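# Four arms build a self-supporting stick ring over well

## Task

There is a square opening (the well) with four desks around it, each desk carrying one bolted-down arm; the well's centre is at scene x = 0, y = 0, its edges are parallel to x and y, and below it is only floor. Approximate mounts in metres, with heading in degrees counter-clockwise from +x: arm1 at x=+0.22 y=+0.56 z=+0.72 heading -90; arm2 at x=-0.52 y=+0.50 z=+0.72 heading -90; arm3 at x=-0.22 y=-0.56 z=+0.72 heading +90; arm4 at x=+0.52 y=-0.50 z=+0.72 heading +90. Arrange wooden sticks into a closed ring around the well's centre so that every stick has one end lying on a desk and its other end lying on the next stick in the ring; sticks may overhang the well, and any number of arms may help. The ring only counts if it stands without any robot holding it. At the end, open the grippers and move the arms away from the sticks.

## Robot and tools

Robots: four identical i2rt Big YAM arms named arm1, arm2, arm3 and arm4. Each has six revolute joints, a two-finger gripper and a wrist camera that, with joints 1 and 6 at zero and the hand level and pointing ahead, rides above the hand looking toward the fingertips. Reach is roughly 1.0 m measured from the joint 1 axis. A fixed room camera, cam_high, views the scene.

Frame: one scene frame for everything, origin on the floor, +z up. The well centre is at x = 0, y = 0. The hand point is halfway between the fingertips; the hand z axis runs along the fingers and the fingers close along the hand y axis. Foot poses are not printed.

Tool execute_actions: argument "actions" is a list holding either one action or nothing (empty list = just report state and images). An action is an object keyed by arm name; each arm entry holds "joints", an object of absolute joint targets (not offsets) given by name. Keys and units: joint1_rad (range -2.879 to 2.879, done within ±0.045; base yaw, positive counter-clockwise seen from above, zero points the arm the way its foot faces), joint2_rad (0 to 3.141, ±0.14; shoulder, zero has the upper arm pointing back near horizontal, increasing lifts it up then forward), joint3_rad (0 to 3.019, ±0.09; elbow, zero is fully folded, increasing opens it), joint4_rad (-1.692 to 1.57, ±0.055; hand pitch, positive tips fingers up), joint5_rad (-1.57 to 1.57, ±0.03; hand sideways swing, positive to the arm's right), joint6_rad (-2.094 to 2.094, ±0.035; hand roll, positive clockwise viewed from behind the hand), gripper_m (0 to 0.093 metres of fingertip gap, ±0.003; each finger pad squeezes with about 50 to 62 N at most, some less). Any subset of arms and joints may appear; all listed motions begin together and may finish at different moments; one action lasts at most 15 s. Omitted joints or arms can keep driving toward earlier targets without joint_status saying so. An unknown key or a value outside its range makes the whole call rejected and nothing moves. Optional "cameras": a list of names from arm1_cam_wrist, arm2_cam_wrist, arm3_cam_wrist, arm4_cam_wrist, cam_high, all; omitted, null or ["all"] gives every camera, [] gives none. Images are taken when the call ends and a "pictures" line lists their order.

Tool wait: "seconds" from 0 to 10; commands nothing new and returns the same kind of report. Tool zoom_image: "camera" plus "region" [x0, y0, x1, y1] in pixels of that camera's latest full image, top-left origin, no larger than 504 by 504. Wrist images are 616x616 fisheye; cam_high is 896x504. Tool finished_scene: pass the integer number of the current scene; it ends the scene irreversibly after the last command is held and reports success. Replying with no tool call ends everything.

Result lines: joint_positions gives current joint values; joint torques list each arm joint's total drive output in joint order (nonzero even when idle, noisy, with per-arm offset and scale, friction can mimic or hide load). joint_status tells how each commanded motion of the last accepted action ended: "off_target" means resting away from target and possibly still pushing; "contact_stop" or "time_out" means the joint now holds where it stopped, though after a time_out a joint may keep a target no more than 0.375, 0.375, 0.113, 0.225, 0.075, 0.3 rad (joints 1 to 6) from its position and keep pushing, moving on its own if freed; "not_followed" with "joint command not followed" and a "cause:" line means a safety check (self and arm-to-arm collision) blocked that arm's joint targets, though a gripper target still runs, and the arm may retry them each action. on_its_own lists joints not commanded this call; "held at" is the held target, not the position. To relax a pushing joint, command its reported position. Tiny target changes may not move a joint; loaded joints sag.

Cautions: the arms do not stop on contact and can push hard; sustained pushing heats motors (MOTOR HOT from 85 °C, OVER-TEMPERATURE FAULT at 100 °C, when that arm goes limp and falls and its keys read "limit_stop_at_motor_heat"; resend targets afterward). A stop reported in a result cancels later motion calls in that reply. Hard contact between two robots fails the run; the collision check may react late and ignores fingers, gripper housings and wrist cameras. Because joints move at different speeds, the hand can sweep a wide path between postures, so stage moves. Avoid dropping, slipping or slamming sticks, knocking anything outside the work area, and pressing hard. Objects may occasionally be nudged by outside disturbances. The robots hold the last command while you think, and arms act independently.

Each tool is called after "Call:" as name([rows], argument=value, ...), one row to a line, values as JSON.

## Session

Call:
execute_actions(actions=[])

Scene clock: 0.00 s.
Joint torques (N m, as the arm reports them, + toward a larger angle): no reading
arm1.joint_positions: joint1_rad=+0.399 joint2_rad=+0.465 joint3_rad=+1.415 joint4_rad=-1.492 joint5_rad=+0.237 joint6_rad=+0.451 gripper_m=+0.094
arm1.joint_status: not commanded
arm1.hand: x=+0.2383 y=+0.4163 z=+1.3420 quat_wxyz=(-0.425, -0.660, -0.559, +0.267) (m; scene frame)
arm2.joint_positions: joint1_rad=+0.483 joint2_rad=+0.556 joint3_rad=+1.412 joint4_rad=-1.363 joint5_rad=+0.137 joint6_rad=-0.247 gripper_m=+0.095
arm2.joint_status: not commanded
arm2.hand: x=-0.4310 y=+0.3117 z=+1.3236 quat_wxyz=(-0.363, -0.361, -0.784, +0.349) (m; scene frame)
arm3.joint_positions: joint1_rad=-0.148 joint2_rad=+0.574 joint3_rad=+1.363 joint4_rad=-1.432 joint5_rad=-0.052 joint6_rad=+0.039 gripper_m=+0.094
arm3.joint_status: not commanded
arm3.hand: x=-0.1871 y=-0.3558 z=+1.3161 quat_wxyz=(-0.323, +0.566, -0.692, -0.310) (m; scene frame)
arm4.joint_positions: joint1_rad=-0.420 joint2_rad=+0.619 joint3_rad=+1.455 joint4_rad=-1.460 joint5_rad=+0.052 joint6_rad=-0.425 gripper_m=+0.095
arm4.joint_status: not commanded
arm4.hand: x=+0.6156 y=-0.3148 z=+1.3301 quat_wxyz=(-0.435, +0.618, -0.640, -0.138) (m; scene frame)
pictures: arm1_cam_wrist, arm2_cam_wrist, arm3_cam_wrist, arm4_cam_wrist, cam_high
Images, in order (width x height): arm1_cam_wrist 616x616, arm2_cam_wrist 616x616, arm3_cam_wrist 616x616, arm4_cam_wrist 616x616, cam_high 896x504.

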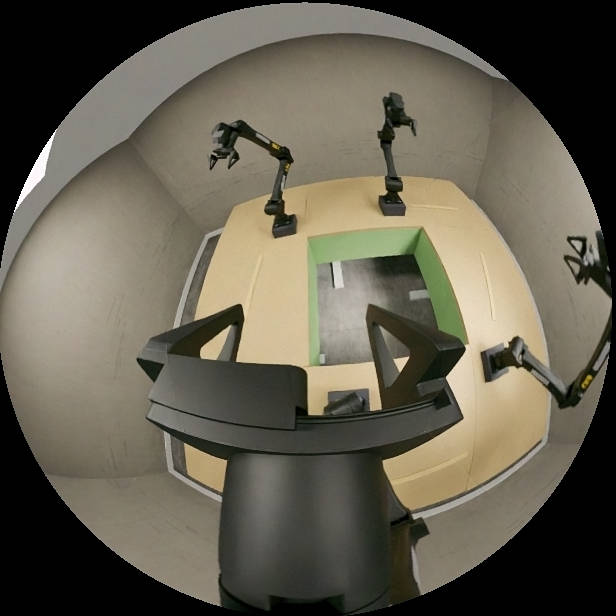

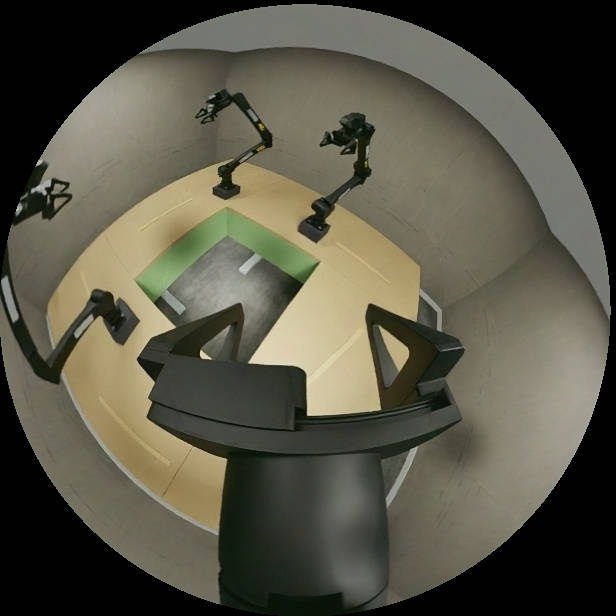

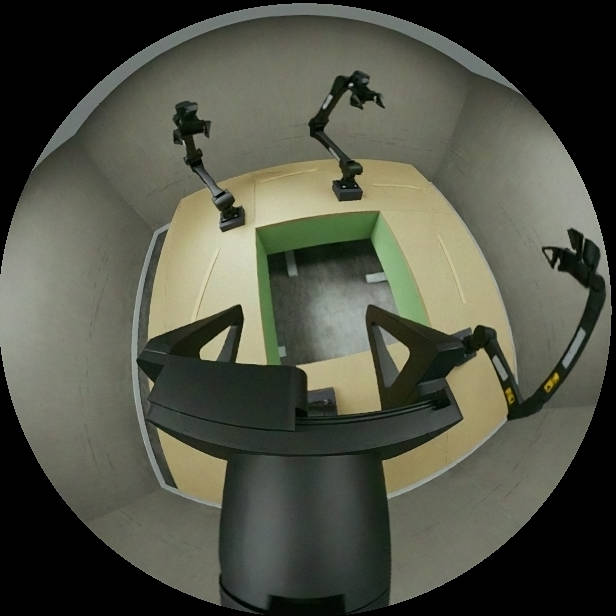

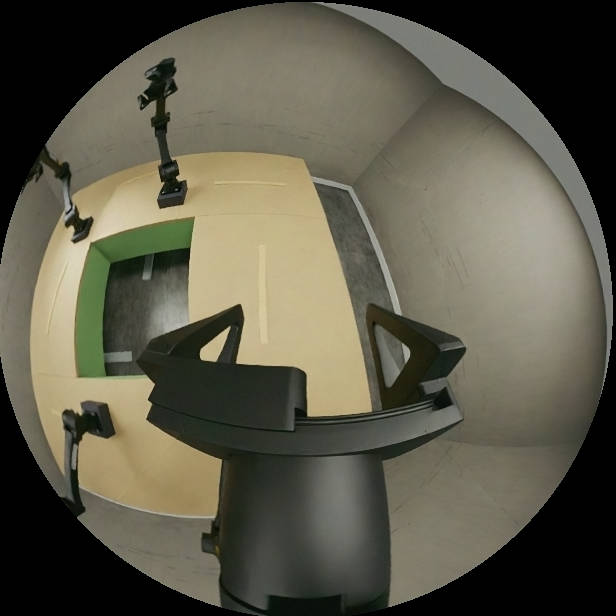

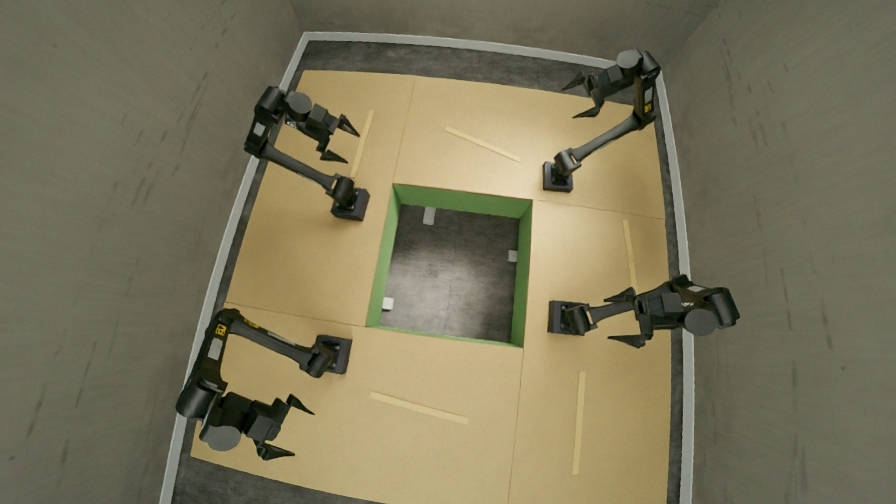

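Call:
execute_actions([
  {"arm1":{"joints":{"joint1_rad":1.83,"joint2_rad":1.62,"joint3_rad":0.872,"joint4_rad":-1.0,"joint5_rad":-0.07,"joint6_rad":0.36}},"arm2":{"joints":{"joint1_rad":-0.4,"joint2_rad":1.57,"joint3_rad":0.836,"joint4_rad":-1.02,"joint5_rad":0,"joint6_rad":-0.03}},"arm3":{"joints":{"joint1_rad":1.725,"joint2_rad":1.452,"joint3_rad":0.688,"joint4_rad":-0.99,"joint5_rad":-0.03,"joint6_rad":0.16}},"arm4":{"joints":{"joint1_rad":-0.48,"joint2_rad":1.64,"joint3_rad":0.902,"joint4_rad":-1.02,"joint5_rad":0.08,"joint6_rad":-0.38}}},
])

Scene clock: 16.47 s.
Joint torques (N m, as the arm reports them, + toward a larger angle): arm1=[ -2.02 -10.11   5.42   0.15  -0.09  -0.09] | arm2=[ -1.   -10.74   8.44   0.5    0.02   0.07] | arm3=[ 1.41 -6.53  7.3   0.88 -0.03  0.08] | arm4=[ -1.51 -12.99   7.18   0.3    0.15   0.15]
arm1.joint_positions: joint1_rad=+1.835 joint2_rad=+1.616 joint3_rad=+0.866 joint4_rad=-1.014 joint5_rad=-0.071 joint6_rad=+0.367 gripper_m=+0.094
arm1.joint_status: all done
arm1.hand: x=+0.5394 y=+0.6659 z=+0.7973 quat_wxyz=(+0.103, -0.046, -0.994, +0.000) (m; scene frame)
arm2.joint_positions: joint1_rad=-0.401 joint2_rad=+1.563 joint3_rad=+0.825 joint4_rad=-1.026 joint5_rad=-0.001 joint6_rad=-0.042 gripper_m=+0.095
arm2.joint_status: all done
arm2.hand: x=-0.6302 y=+0.1973 z=+0.7791 quat_wxyz=(+0.060, -0.803, -0.587, -0.077) (m; scene frame)
arm3.joint_positions: joint1_rad=+1.722 joint2_rad=+1.431 joint3_rad=+0.692 joint4_rad=-0.997 joint5_rad=-0.030 joint6_rad=+0.149 gripper_m=+0.094
arm3.joint_status: all done
arm3.hand: x=-0.4930 y=-0.5963 z=+0.8146 quat_wxyz=(+0.004, +0.996, -0.019, +0.083) (m; scene frame)
arm4.joint_positions: joint1_rad=-0.476 joint2_rad=+1.622 joint3_rad=+0.897 joint4_rad=-1.029 joint5_rad=+0.077 joint6_rad=-0.392 gripper_m=+0.095
arm4.joint_status: all done
arm4.hand: x=+0.6964 y=-0.1972 z=+0.7951 quat_wxyz=(+0.073, +0.671, -0.734, +0.067) (m; scene frame)
pictures: arm1_cam_wrist, arm2_cam_wrist, arm3_cam_wrist, arm4_cam_wrist, cam_high
Images, in order (width x height): arm1_cam_wrist 616x616, arm2_cam_wrist 616x616, arm3_cam_wrist 616x616, arm4_cam_wrist 616x616, cam_high 896x504.

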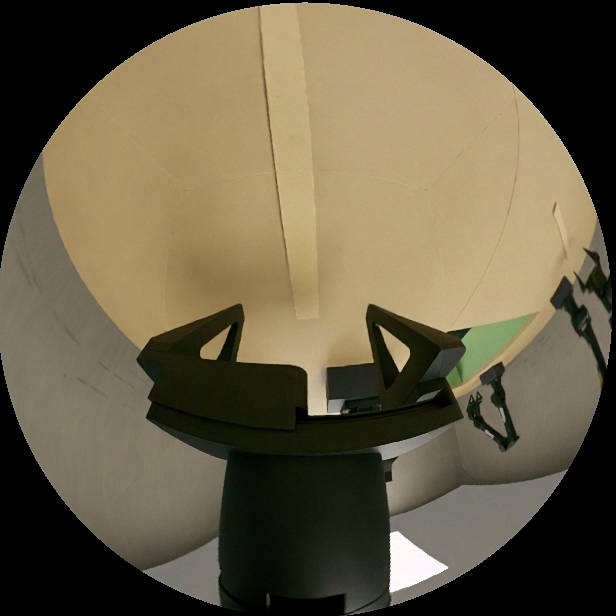

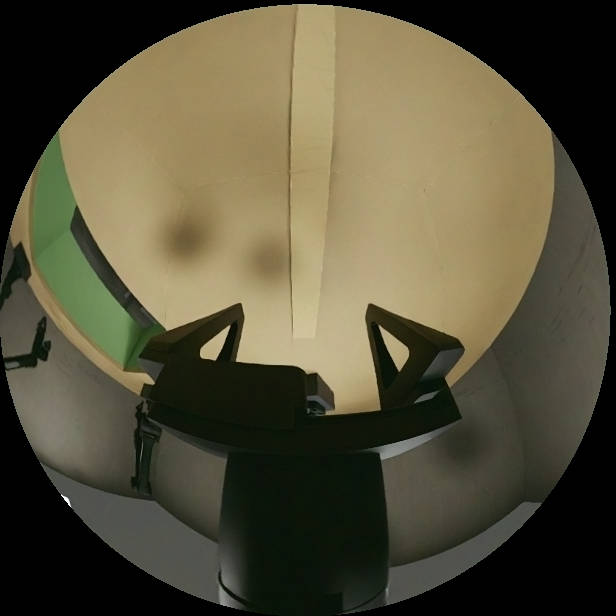

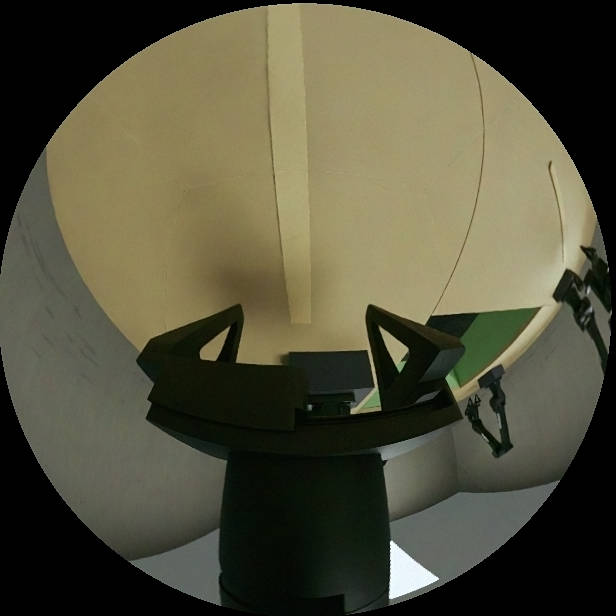

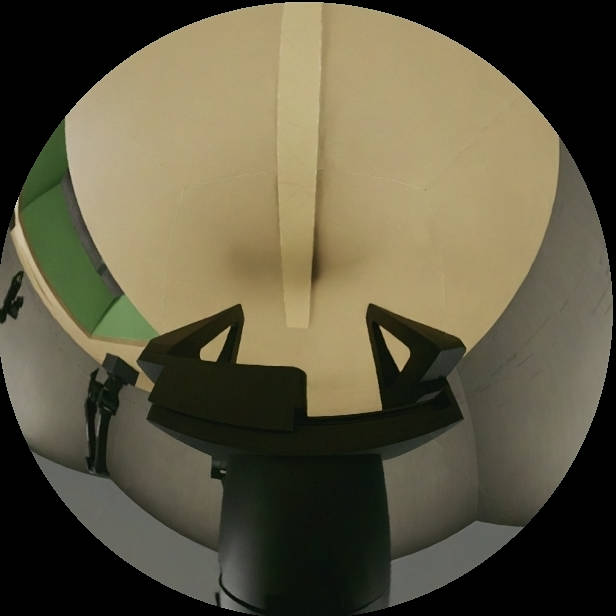

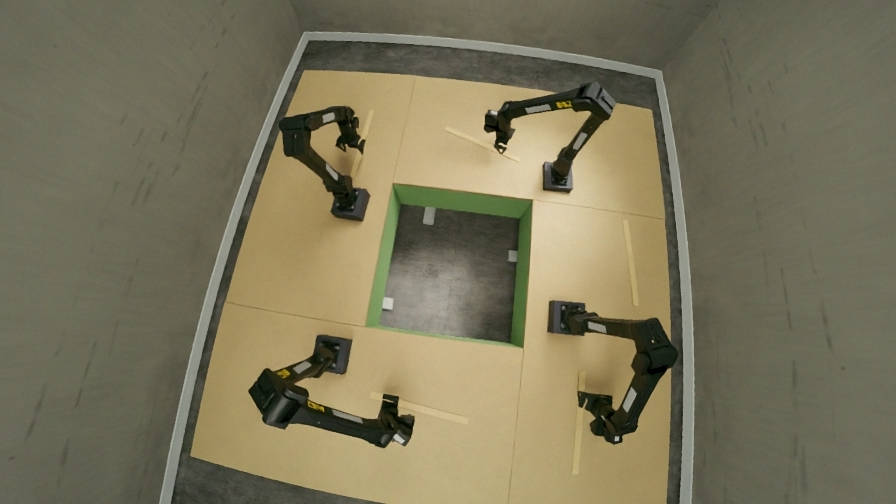

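Call:
execute_actions([
  {"arm1":{"joints":{"joint1_rad":1.85,"joint2_rad":1.8,"joint3_rad":0.83,"joint4_rad":-0.775,"joint5_rad":-0.06,"joint6_rad":0.29,"gripper_m":0.07}},"arm2":{"joints":{"joint2_rad":1.69,"joint3_rad":0.764,"joint4_rad":-0.825,"joint6_rad":0.0,"gripper_m":0.07}},"arm3":{"joints":{"joint1_rad":1.765,"joint2_rad":1.66,"joint3_rad":0.596,"joint4_rad":-0.685,"gripper_m":0.07}},"arm4":{"joints":{"joint1_rad":-0.46,"joint2_rad":1.765,"joint3_rad":0.831,"joint4_rad":-0.825,"gripper_m":0.07}}},
], cameras=["arm1_cam_wrist","arm2_cam_wrist","arm3_cam_wrist","arm4_cam_wrist"])

Scene clock: 29.77 s.
Joint torques (N m, as the arm reports them, + toward a larger angle): arm1=[-1.06 -9.71  3.51  1.19  0.19 -0.04] | arm2=[ -0.66 -10.81   5.8    1.68   0.15   0.11] | arm3=[ 1.59 -7.5   5.15  2.3   0.07 -0.01] | arm4=[ -0.94 -13.92   5.26   1.08  -0.12   0.06]
arm1.joint_positions: joint1_rad=+1.841 joint2_rad=+1.780 joint3_rad=+0.835 joint4_rad=-0.815 joint5_rad=-0.067 joint6_rad=+0.289 gripper_m=+0.070
arm1.joint_status: all done
arm1.hand: x=+0.5438 y=+0.6687 z=+0.7287 quat_wxyz=(+0.101, -0.003, -0.995, -0.003) (m; scene frame)
arm2.joint_positions: joint1_rad=-0.402 joint2_rad=+1.678 joint3_rad=+0.767 joint4_rad=-0.853 joint5_rad=-0.004 joint6_rad=-0.016 gripper_m=+0.070
arm2.joint_status: all done
arm2.hand: x=-0.6290 y=+0.2025 z=+0.7246 quat_wxyz=(+0.060, -0.811, -0.576, -0.077) (m; scene frame)
arm3.joint_positions: joint1_rad=+1.759 joint2_rad=+1.642 joint3_rad=+0.594 joint4_rad=-0.734 joint5_rad=-0.032 joint6_rad=+0.154 gripper_m=+0.070
arm3.joint_status: all done
arm3.hand: x=-0.4690 y=-0.6033 z=+0.7314 quat_wxyz=(-0.001, +0.994, -0.003, +0.106) (m; scene frame)
arm4.joint_positions: joint1_rad=-0.462 joint2_rad=+1.751 joint3_rad=+0.836 joint4_rad=-0.850 joint5_rad=+0.083 joint6_rad=-0.384 gripper_m=+0.070
arm4.joint_status: all done
arm4.hand: x=+0.6895 y=-0.2026 z=+0.7319 quat_wxyz=(+0.076, +0.673, -0.732, +0.073) (m; scene frame)
pictures: arm1_cam_wrist, arm2_cam_wrist, arm3_cam_wrist, arm4_cam_wrist
Images, in order (width x height): arm1_cam_wrist 616x616, arm2_cam_wrist 616x616, arm3_cam_wrist 616x616, arm4_cam_wrist 616x616.

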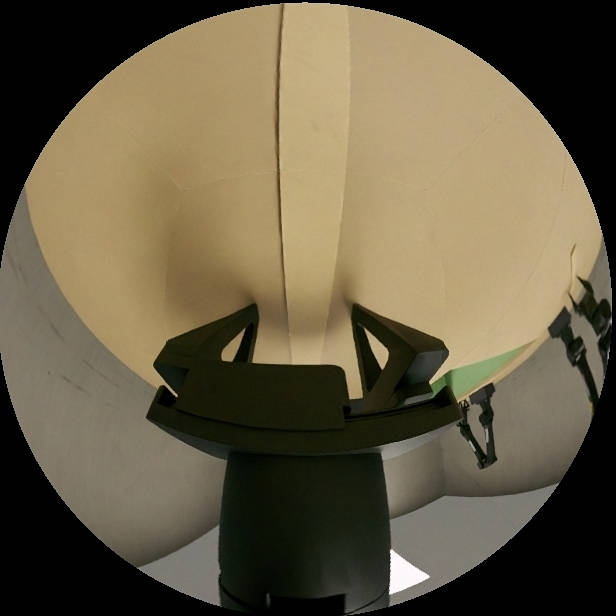

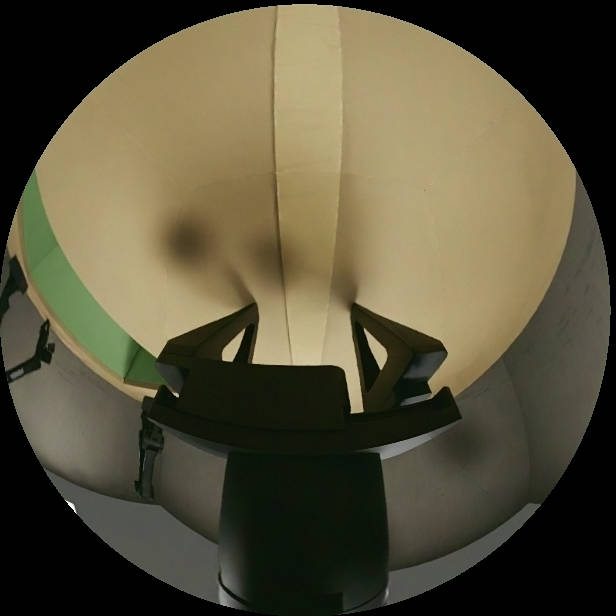

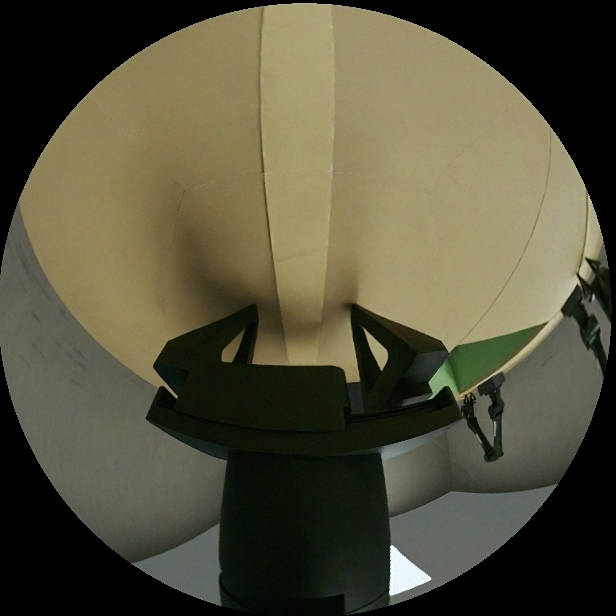

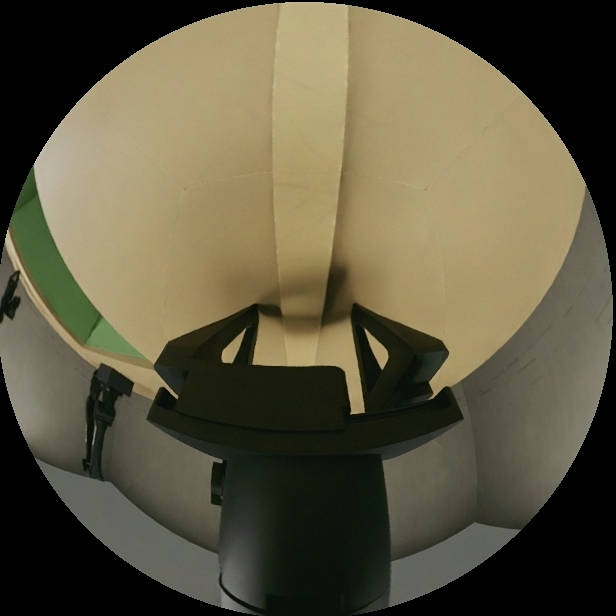

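Call:
execute_actions([
  {"arm1":{"joints":{"gripper_m":0.012}},"arm2":{"joints":{"gripper_m":0.012}},"arm3":{"joints":{"gripper_m":0.012}},"arm4":{"joints":{"gripper_m":0.012}}},
], cameras=[])

Call:
execute_actions([
  {"arm1":{"joints":{"joint2_rad":1.375,"joint3_rad":0.775,"joint4_rad":-0.965,"joint5_rad":0}},"arm3":{"joints":{"joint2_rad":1.375,"joint3_rad":0.775,"joint4_rad":-0.965,"joint5_rad":0}},"arm2":{"joints":{"joint2_rad":1.56}},"arm4":{"joints":{"joint2_rad":1.64}}},
], cameras=[])

Call:
execute_actions([
  {"arm1":{"joints":{"joint1_rad":-0.63,"joint6_rad":-0.66}},"arm3":{"joints":{"joint1_rad":-0.58,"joint6_rad":-0.61}}},
])

Scene clock: 38.67 s.
Joint torques (N m, as the arm reports them, + toward a larger angle): arm1=[-1.39 -9.88  3.43  0.86  0.1  -0.06] | arm2=[ -0.82 -10.96   5.85   1.04   0.17   0.07] | arm3=[ 1.72 -7.03  5.31  1.57 -0.06  0.  ] | arm4=[ -1.03 -14.23   5.27   0.63  -0.16   0.06]
arm1.joint_positions: joint1_rad=+1.845 joint2_rad=+1.779 joint3_rad=+0.835 joint4_rad=-0.802 joint5_rad=-0.065 joint6_rad=+0.290 gripper_m=+0.027
arm1.joint_status: gripper_m off_target (ended at +0.027, target +0.012)
arm1.hand: x=+0.5467 y=+0.6702 z=+0.7284 quat_wxyz=(+0.094, -0.002, -0.996, -0.003) (m; scene frame)
arm2.joint_positions: joint1_rad=-0.402 joint2_rad=+1.677 joint3_rad=+0.767 joint4_rad=-0.840 joint5_rad=-0.004 joint6_rad=-0.014 gripper_m=+0.028
arm2.joint_status: gripper_m off_target (ended at +0.028, target +0.012)
arm2.hand: x=-0.6301 y=+0.1993 z=+0.7240 quat_wxyz=(+0.056, -0.812, -0.576, -0.071) (m; scene frame)
arm3.joint_positions: joint1_rad=+1.759 joint2_rad=+1.638 joint3_rad=+0.594 joint4_rad=-0.715 joint5_rad=-0.029 joint6_rad=+0.155 gripper_m=+0.027
arm3.joint_status: gripper_m off_target (ended at +0.027, target +0.012)
arm3.hand: x=-0.4745 y=-0.6037 z=+0.7313 quat_wxyz=(+0.000, +0.995, -0.003, +0.095) (m; scene frame)
arm4.joint_positions: joint1_rad=-0.462 joint2_rad=+1.750 joint3_rad=+0.836 joint4_rad=-0.841 joint5_rad=+0.084 joint6_rad=-0.384 gripper_m=+0.027
arm4.joint_status: gripper_m off_target (ended at +0.027, target +0.012)
arm4.hand: x=+0.6905 y=-0.2008 z=+0.7317 quat_wxyz=(+0.072, +0.674, -0.732, +0.071) (m; scene frame)
pictures: none
No camera images: the call's "cameras" was empty. Leave "cameras" out to get every camera's image.

Scene clock: 39.80 s.
Joint torques (N m, as the arm reports them, + toward a larger angle): arm1=[-1.56 -7.19  7.07 -0.61  0.07 -0.03] | arm2=[ -0.69 -10.77   7.17   1.14   0.16   0.06] | arm3=[ 1.82 -7.22 10.    0.52  0.23 -0.03] | arm4=[ -0.95 -14.93   6.06   0.67  -0.15   0.09]
arm1.joint_positions: joint1_rad=+1.847 joint2_rad=+1.368 joint3_rad=+0.759 joint4_rad=-0.949 joint5_rad=-0.002 joint6_rad=+0.290 gripper_m=+0.027
arm1.joint_status: all done
arm1.hand: x=+0.5314 y=+0.6558 z=+0.8435 quat_wxyz=(-0.005, +0.003, -1.000, +0.000) (m; scene frame)
arm2.joint_positions: joint1_rad=-0.402 joint2_rad=+1.556 joint3_rad=+0.764 joint4_rad=-0.837 joint5_rad=-0.004 joint6_rad=-0.013 gripper_m=+0.028
arm2.joint_status: all done
arm2.hand: x=-0.6358 y=+0.1822 z=+0.7606 quat_wxyz=(+0.022, -0.816, -0.578, -0.022) (m; scene frame)
arm3.joint_positions: joint1_rad=+1.759 joint2_rad=+1.356 joint3_rad=+0.761 joint4_rad=-0.955 joint5_rad=-0.004 joint6_rad=+0.155 gripper_m=+0.027
arm3.joint_status: all done
arm3.hand: x=-0.5421 y=-0.6097 z=+0.8544 quat_wxyz=(+0.003, +1.000, -0.002, -0.010) (m; scene frame)
arm4.joint_positions: joint1_rad=-0.462 joint2_rad=+1.640 joint3_rad=+0.836 joint4_rad=-0.835 joint5_rad=+0.084 joint6_rad=-0.384 gripper_m=+0.027
arm4.joint_status: all done
arm4.hand: x=+0.6996 y=-0.1832 z=+0.7680 quat_wxyz=(+0.018, +0.674, -0.737, +0.051) (m; scene frame)
pictures: none
No camera images: the call's "cameras" was empty. Leave "cameras" out to get every camera's image.

Scene clock: 42.03 s.
Joint torques (N m, as the arm reports them, + toward a larger angle): arm1=[-1.5  -7.09  7.02 -0.59 -0.23 -0.12] | arm2=[ -0.86 -10.74   7.24   1.15   0.16   0.06] | arm3=[ 1.15 -6.8  10.01  0.5  -0.08 -0.23] | arm4=[ -0.92 -14.92   6.19   0.66  -0.13   0.08]
arm1.joint_positions: joint1_rad=-0.632 joint2_rad=+1.368 joint3_rad=+0.759 joint4_rad=-0.949 joint5_rad=+0.002 joint6_rad=-0.651 gripper_m=+0.027
arm1.joint_status: all done
arm1.hand: x=+0.0273 y=+0.2921 z=+0.8461 quat_wxyz=(-0.001, -0.693, -0.720, +0.009) (m; scene frame)
arm2.joint_positions: joint1_rad=-0.402 joint2_rad=+1.556 joint3_rad=+0.764 joint4_rad=-0.837 joint5_rad=-0.004 joint6_rad=-0.013 gripper_m=+0.028
arm2.joint_status: not commanded
arm2.hand: x=-0.6358 y=+0.1822 z=+0.7606 quat_wxyz=(+0.022, -0.816, -0.578, -0.022) (m; scene frame)
arm3.joint_positions: joint1_rad=-0.579 joint2_rad=+1.356 joint3_rad=+0.761 joint4_rad=-0.955 joint5_rad=+0.000 joint6_rad=-0.599 gripper_m=+0.027
arm3.joint_status: all done
arm3.hand: x=-0.0265 y=-0.2919 z=+0.8543 quat_wxyz=(-0.010, +0.701, -0.713, -0.002) (m; scene frame)
arm4.joint_positions: joint1_rad=-0.462 joint2_rad=+1.640 joint3_rad=+0.836 joint4_rad=-0.835 joint5_rad=+0.084 joint6_rad=-0.384 gripper_m=+0.027
arm4.joint_status: not commanded
arm4.hand: x=+0.6996 y=-0.1832 z=+0.7680 quat_wxyz=(+0.018, +0.674, -0.737, +0.051) (m; scene frame)
pictures: arm1_cam_wrist, arm2_cam_wrist, arm3_cam_wrist, arm4_cam_wrist, cam_high
Images, in order (width x height): arm1_cam_wrist 616x616, arm2_cam_wrist 616x616, arm3_cam_wrist 616x616, arm4_cam_wrist 616x616, cam_high 896x504.

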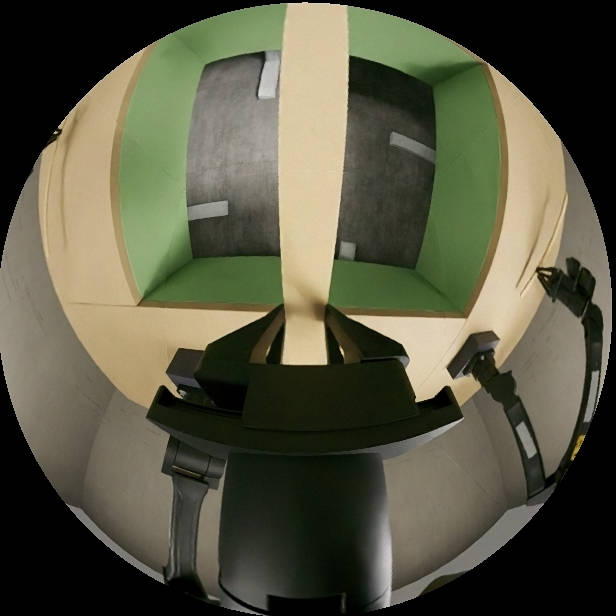

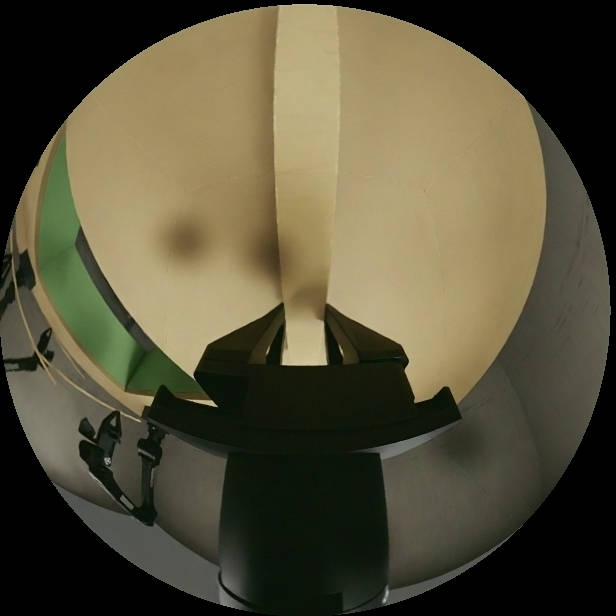

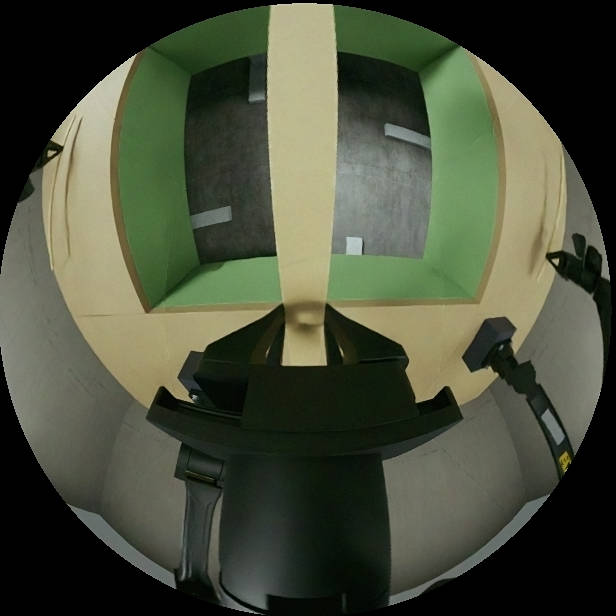

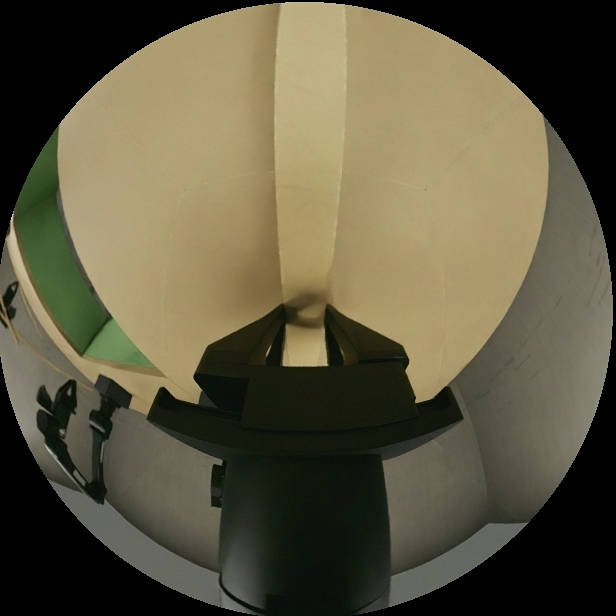

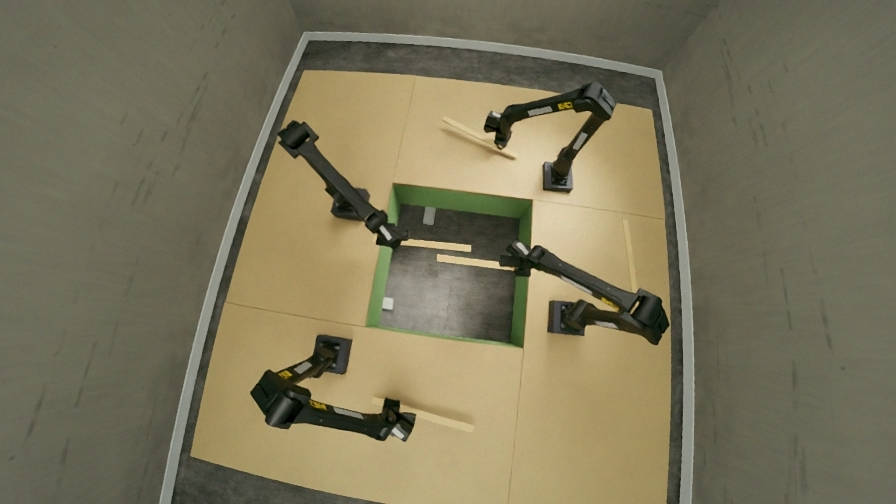

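Call:
execute_actions([
  {"arm1":{"joints":{"joint1_rad":-0.64,"joint2_rad":1.535,"joint3_rad":0.65,"joint4_rad":-0.62,"joint5_rad":-0.03,"joint6_rad":-0.68}},"arm3":{"joints":{"joint1_rad":-0.59,"joint2_rad":1.555,"joint3_rad":0.655,"joint4_rad":-0.64,"joint6_rad":-0.63}},"arm2":{"joints":{"joint1_rad":0.2,"joint2_rad":1.81,"joint3_rad":1.225,"joint4_rad":-0.93,"joint5_rad":-0.07,"joint6_rad":-1.53}},"arm4":{"joints":{"joint1_rad":0.235,"joint2_rad":1.83,"joint3_rad":1.22,"joint4_rad":-0.93,"joint5_rad":-0.03,"joint6_rad":-1.55}}},
])

Call:
zoom_image(camera="cam_high", region=[350,160,560,370])

Scene clock: 55.87 s.
Joint torques (N m, as the arm reports them, + toward a larger angle): arm1=[-2.53 -9.36  5.64  0.93 -0.26 -0.15] | arm2=[ -1.44 -17.28  10.72   0.25  -0.15  -0.14] | arm3=[ 0.47 -9.39  7.38  1.42 -0.07 -0.2 ] | arm4=[ -1.32 -20.36   8.57  -0.05  -0.2   -0.09]
arm1.joint_positions: joint1_rad=-0.632 joint2_rad=+1.547 joint3_rad=+0.630 joint4_rad=-0.642 joint5_rad=-0.027 joint6_rad=-0.672 gripper_m=+0.027
arm1.joint_status: all done
arm1.hand: x=+0.0385 y=+0.2991 z=+0.7571 quat_wxyz=(-0.015, -0.686, -0.727, +0.006) (m; scene frame)
arm2.joint_positions: joint1_rad=+0.205 joint2_rad=+1.814 joint3_rad=+1.201 joint4_rad=-0.922 joint5_rad=-0.069 joint6_rad=-1.517 gripper_m=+0.028
arm2.joint_status: all done
arm2.hand: x=-0.3817 y=+0.0191 z=+0.7795 quat_wxyz=(-0.031, +0.102, -0.994, +0.008) (m; scene frame)
arm3.joint_positions: joint1_rad=-0.579 joint2_rad=+1.560 joint3_rad=+0.644 joint4_rad=-0.655 joint5_rad=+0.000 joint6_rad=-0.619 gripper_m=+0.027
arm3.joint_status: all done
arm3.hand: x=-0.0326 y=-0.3004 z=+0.7605 quat_wxyz=(+0.000, +0.708, -0.706, +0.000) (m; scene frame)
arm4.joint_positions: joint1_rad=+0.236 joint2_rad=+1.831 joint3_rad=+1.207 joint4_rad=-0.923 joint5_rad=-0.029 joint6_rad=-1.538 gripper_m=+0.027
arm4.joint_status: all done
arm4.hand: x=+0.4045 y=-0.0126 z=+0.7946 quat_wxyz=(-0.010, +0.995, +0.095, -0.016) (m; scene frame)
pictures: arm1_cam_wrist, arm2_cam_wrist, arm3_cam_wrist, arm4_cam_wrist, cam_high
Images, in order (width x height): arm1_cam_wrist 616x616, arm2_cam_wrist 616x616, arm3_cam_wrist 616x616, arm4_cam_wrist 616x616, cam_high 896x504.

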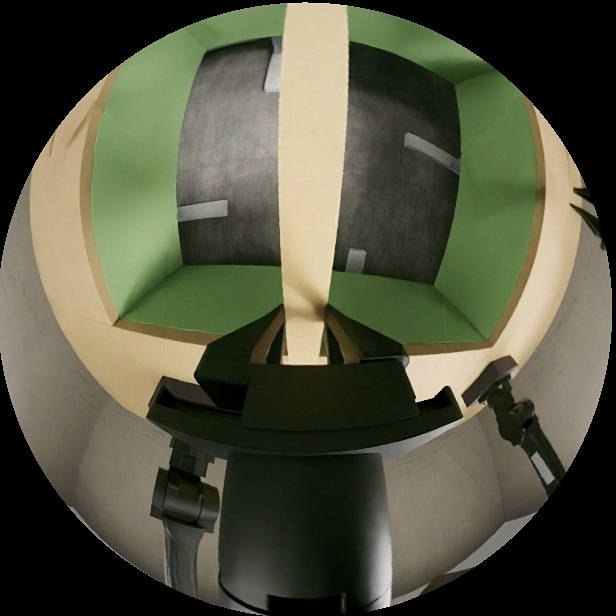

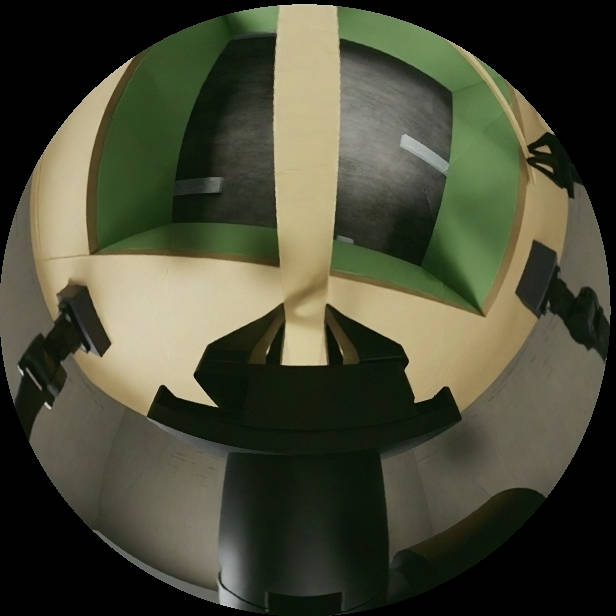

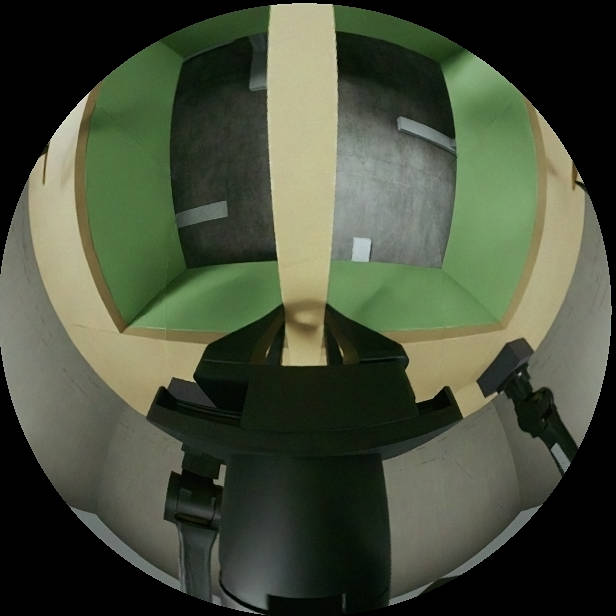

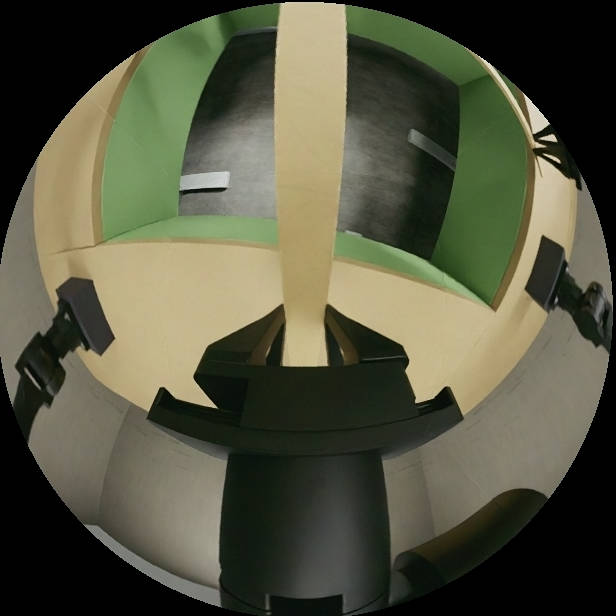

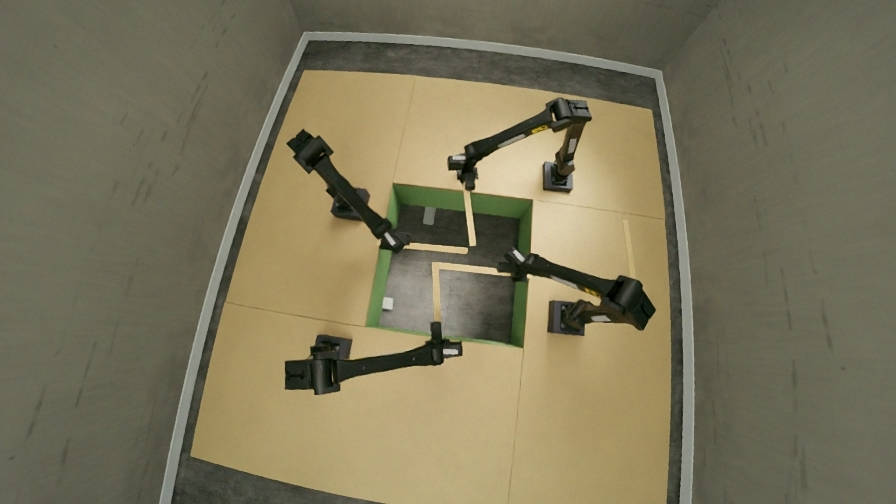

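Region (350, 160, 560, 370) of cam_high's 896x504 image, scaled by 2.400, with more detail than that image has.

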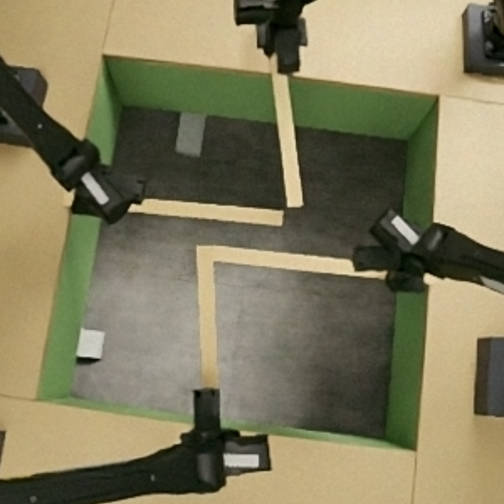

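Call:
execute_actions([
  {"arm1":{"joints":{"joint1_rad":-0.665,"joint2_rad":1.5,"joint3_rad":0.595,"joint6_rad":-0.71}},"arm3":{"joints":{"joint1_rad":-0.6,"joint2_rad":1.525,"joint3_rad":0.62,"joint6_rad":-0.65}},"arm2":{"joints":{"joint1_rad":0.375,"joint6_rad":-1.39}},"arm4":{"joints":{"joint1_rad":0.43,"joint6_rad":-1.42}}},
], cameras=["cam_high"])

Call:
zoom_image(camera="cam_high", region=[350,160,560,370])

Scene clock: 65.97 s.
Joint torques (N m, as the arm reports them, + toward a larger angle): arm1=[-1.87 -8.65  4.56  0.81 -0.27 -0.12] | arm2=[ -0.99 -16.4   10.77   0.25  -0.17   0.09] | arm3=[  0.58 -10.22   5.99   1.37  -0.09  -0.19] | arm4=[ -1.07 -20.     8.6   -0.08  -0.25   0.14]
arm1.joint_positions: joint1_rad=-0.661 joint2_rad=+1.510 joint3_rad=+0.592 joint4_rad=-0.639 joint5_rad=-0.027 joint6_rad=-0.701 gripper_m=+0.027
arm1.joint_status: all done
arm1.hand: x=+0.0393 y=+0.3153 z=+0.7587 quat_wxyz=(-0.015, -0.686, -0.728, +0.008) (m; scene frame)
arm2.joint_positions: joint1_rad=+0.378 joint2_rad=+1.814 joint3_rad=+1.201 joint4_rad=-0.922 joint5_rad=-0.069 joint6_rad=-1.403 gripper_m=+0.028
arm2.joint_status: all done
arm2.hand: x=-0.3008 y=+0.0501 z=+0.7786 quat_wxyz=(-0.032, +0.131, -0.991, +0.002) (m; scene frame)
arm3.joint_positions: joint1_rad=-0.591 joint2_rad=+1.543 joint3_rad=+0.625 joint4_rad=-0.653 joint5_rad=+0.000 joint6_rad=-0.639 gripper_m=+0.027
arm3.joint_status: all done
arm3.hand: x=-0.0338 y=-0.3087 z=+0.7607 quat_wxyz=(+0.000, +0.711, -0.704, +0.000) (m; scene frame)
arm4.joint_positions: joint1_rad=+0.430 joint2_rad=+1.831 joint3_rad=+1.207 joint4_rad=-0.923 joint5_rad=-0.029 joint6_rad=-1.433 gripper_m=+0.027
arm4.joint_status: all done
arm4.hand: x=+0.3131 y=-0.0438 z=+0.7946 quat_wxyz=(-0.008, +0.990, +0.139, -0.017) (m; scene frame)
pictures: cam_high
Images, in order (width x height): cam_high 896x504.

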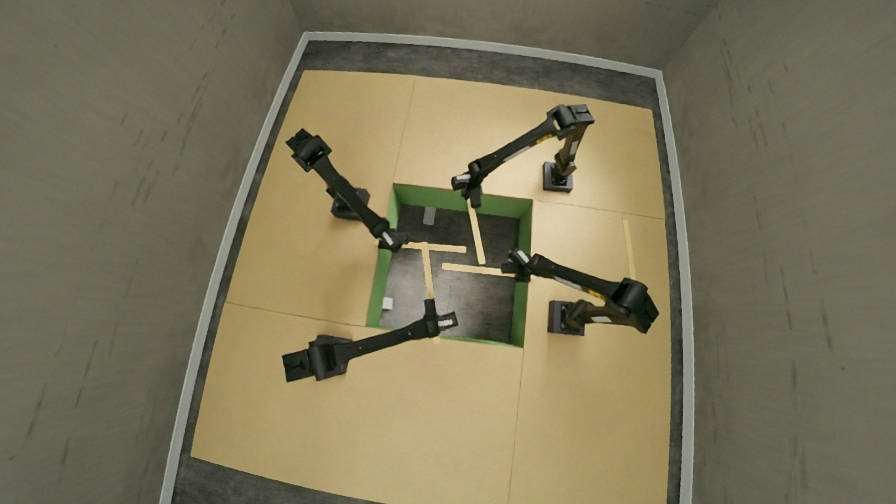

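Region (350, 160, 560, 370) of cam_high's 896x504 image, scaled by 2.400, with more detail than that image has.

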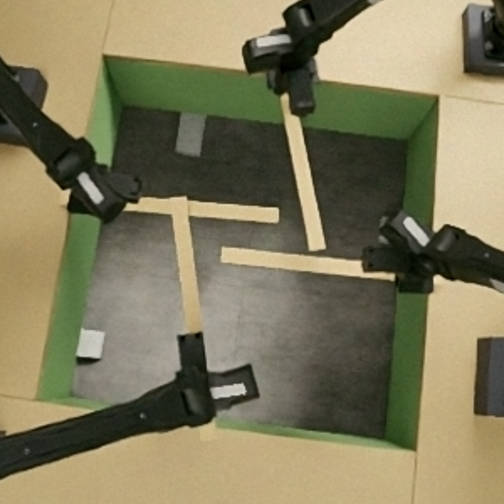

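Call:
execute_actions([
  {"arm2":{"joints":{"joint1_rad":0.415,"joint6_rad":-1.3}},"arm4":{"joints":{"joint1_rad":0.445,"joint6_rad":-1.35}}},
], cameras=[])

Call:
execute_actions([
  {"arm2":{"joints":{"joint2_rad":1.9,"joint4_rad":-0.84}},"arm4":{"joints":{"joint2_rad":1.935,"joint4_rad":-0.84}}},
], cameras=["cam_high"])

Call:
zoom_image(camera="cam_high", region=[400,205,510,315])

Scene clock: 74.17 s.
Joint torques (N m, as the arm reports them, + toward a larger angle): arm1=[-2.48 -8.48  4.43  0.83 -0.24 -0.11] | arm2=[ -0.6  -16.98  10.73   0.25  -0.17   0.05] | arm3=[  0.64 -10.16   6.08   1.37  -0.09  -0.22] | arm4=[ -0.75 -20.23   8.63  -0.05  -0.25   0.14]
arm1.joint_positions: joint1_rad=-0.661 joint2_rad=+1.510 joint3_rad=+0.592 joint4_rad=-0.639 joint5_rad=-0.027 joint6_rad=-0.701 gripper_m=+0.027
arm1.joint_status: not commanded
arm1.hand: x=+0.0393 y=+0.3153 z=+0.7587 quat_wxyz=(-0.015, -0.686, -0.728, +0.008) (m; scene frame)
arm2.joint_positions: joint1_rad=+0.414 joint2_rad=+1.814 joint3_rad=+1.201 joint4_rad=-0.922 joint5_rad=-0.069 joint6_rad=-1.313 gripper_m=+0.028
arm2.joint_status: all done
arm2.hand: x=-0.2847 y=+0.0584 z=+0.7785 quat_wxyz=(-0.032, +0.105, -0.994, +0.000) (m; scene frame)
arm3.joint_positions: joint1_rad=-0.591 joint2_rad=+1.543 joint3_rad=+0.625 joint4_rad=-0.653 joint5_rad=+0.000 joint6_rad=-0.639 gripper_m=+0.027
arm3.joint_status: not commanded
arm3.hand: x=-0.0338 y=-0.3087 z=+0.7607 quat_wxyz=(+0.000, +0.711, -0.704, +0.000) (m; scene frame)
arm4.joint_positions: joint1_rad=+0.440 joint2_rad=+1.831 joint3_rad=+1.207 joint4_rad=-0.923 joint5_rad=-0.029 joint6_rad=-1.363 gripper_m=+0.027
arm4.joint_status: all done
arm4.hand: x=+0.3082 y=-0.0461 z=+0.7946 quat_wxyz=(-0.007, +0.994, +0.110, -0.017) (m; scene frame)
pictures: none
No camera images: the call's "cameras" was empty. Leave "cameras" out to get every camera's image.

Scene clock: 75.10 s.
Joint torques (N m, as the arm reports them, + toward a larger angle): arm1=[-2.34 -8.68  4.49  0.79 -0.27 -0.11] | arm2=[ -0.85 -16.43  10.19   1.22  -0.16   0.06] | arm3=[ 0.46 -9.9   6.07  1.29 -0.09 -0.2 ] | arm4=[ -0.68 -19.54   8.15   0.71  -0.3    0.14]
arm1.joint_positions: joint1_rad=-0.661 joint2_rad=+1.510 joint3_rad=+0.592 joint4_rad=-0.639 joint5_rad=-0.027 joint6_rad=-0.703 gripper_m=+0.027
arm1.joint_status: not commanded
arm1.hand: x=+0.0394 y=+0.3155 z=+0.7586 quat_wxyz=(-0.015, -0.685, -0.728, +0.008) (m; scene frame)
arm2.joint_positions: joint1_rad=+0.414 joint2_rad=+1.895 joint3_rad=+1.201 joint4_rad=-0.853 joint5_rad=-0.069 joint6_rad=-1.312 gripper_m=+0.028
arm2.joint_status: all done
arm2.hand: x=-0.2824 y=+0.0530 z=+0.7401 quat_wxyz=(-0.030, +0.104, -0.994, -0.005) (m; scene frame)
arm3.joint_positions: joint1_rad=-0.591 joint2_rad=+1.543 joint3_rad=+0.625 joint4_rad=-0.653 joint5_rad=+0.000 joint6_rad=-0.639 gripper_m=+0.027
arm3.joint_status: not commanded
arm3.hand: x=-0.0338 y=-0.3087 z=+0.7607 quat_wxyz=(+0.000, +0.711, -0.704, +0.000) (m; scene frame)
arm4.joint_positions: joint1_rad=+0.440 joint2_rad=+1.921 joint3_rad=+1.207 joint4_rad=-0.850 joint5_rad=-0.027 joint6_rad=-1.360 gripper_m=+0.027
arm4.joint_status: all done
arm4.hand: x=+0.3063 y=-0.0413 z=+0.7515 quat_wxyz=(+0.001, +0.994, +0.108, -0.014) (m; scene frame)
pictures: cam_high
Images, in order (width x height): cam_high 896x504.

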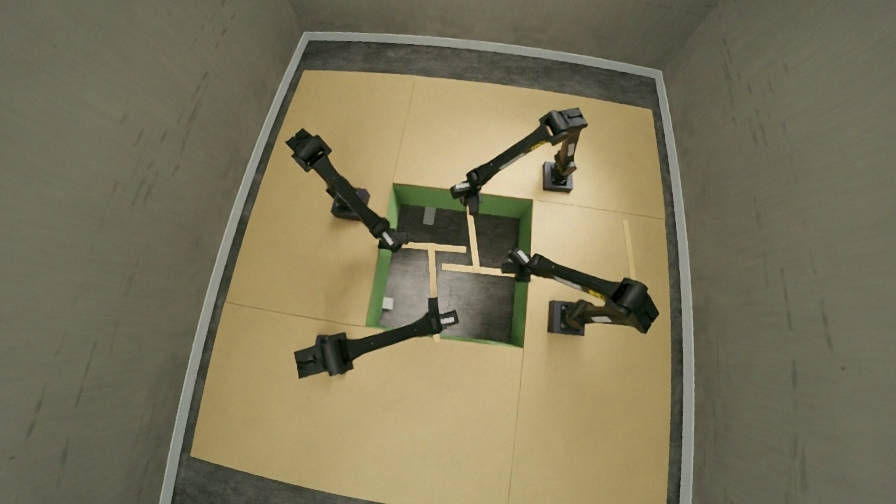

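Region (400, 205, 510, 315) of cam_high's 896x504 image, scaled by 4.582, with more detail than that image has.

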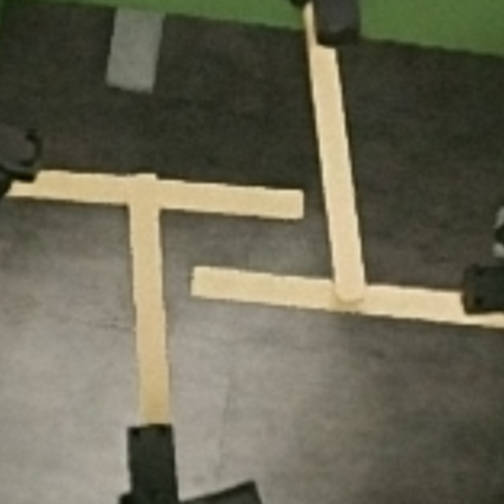

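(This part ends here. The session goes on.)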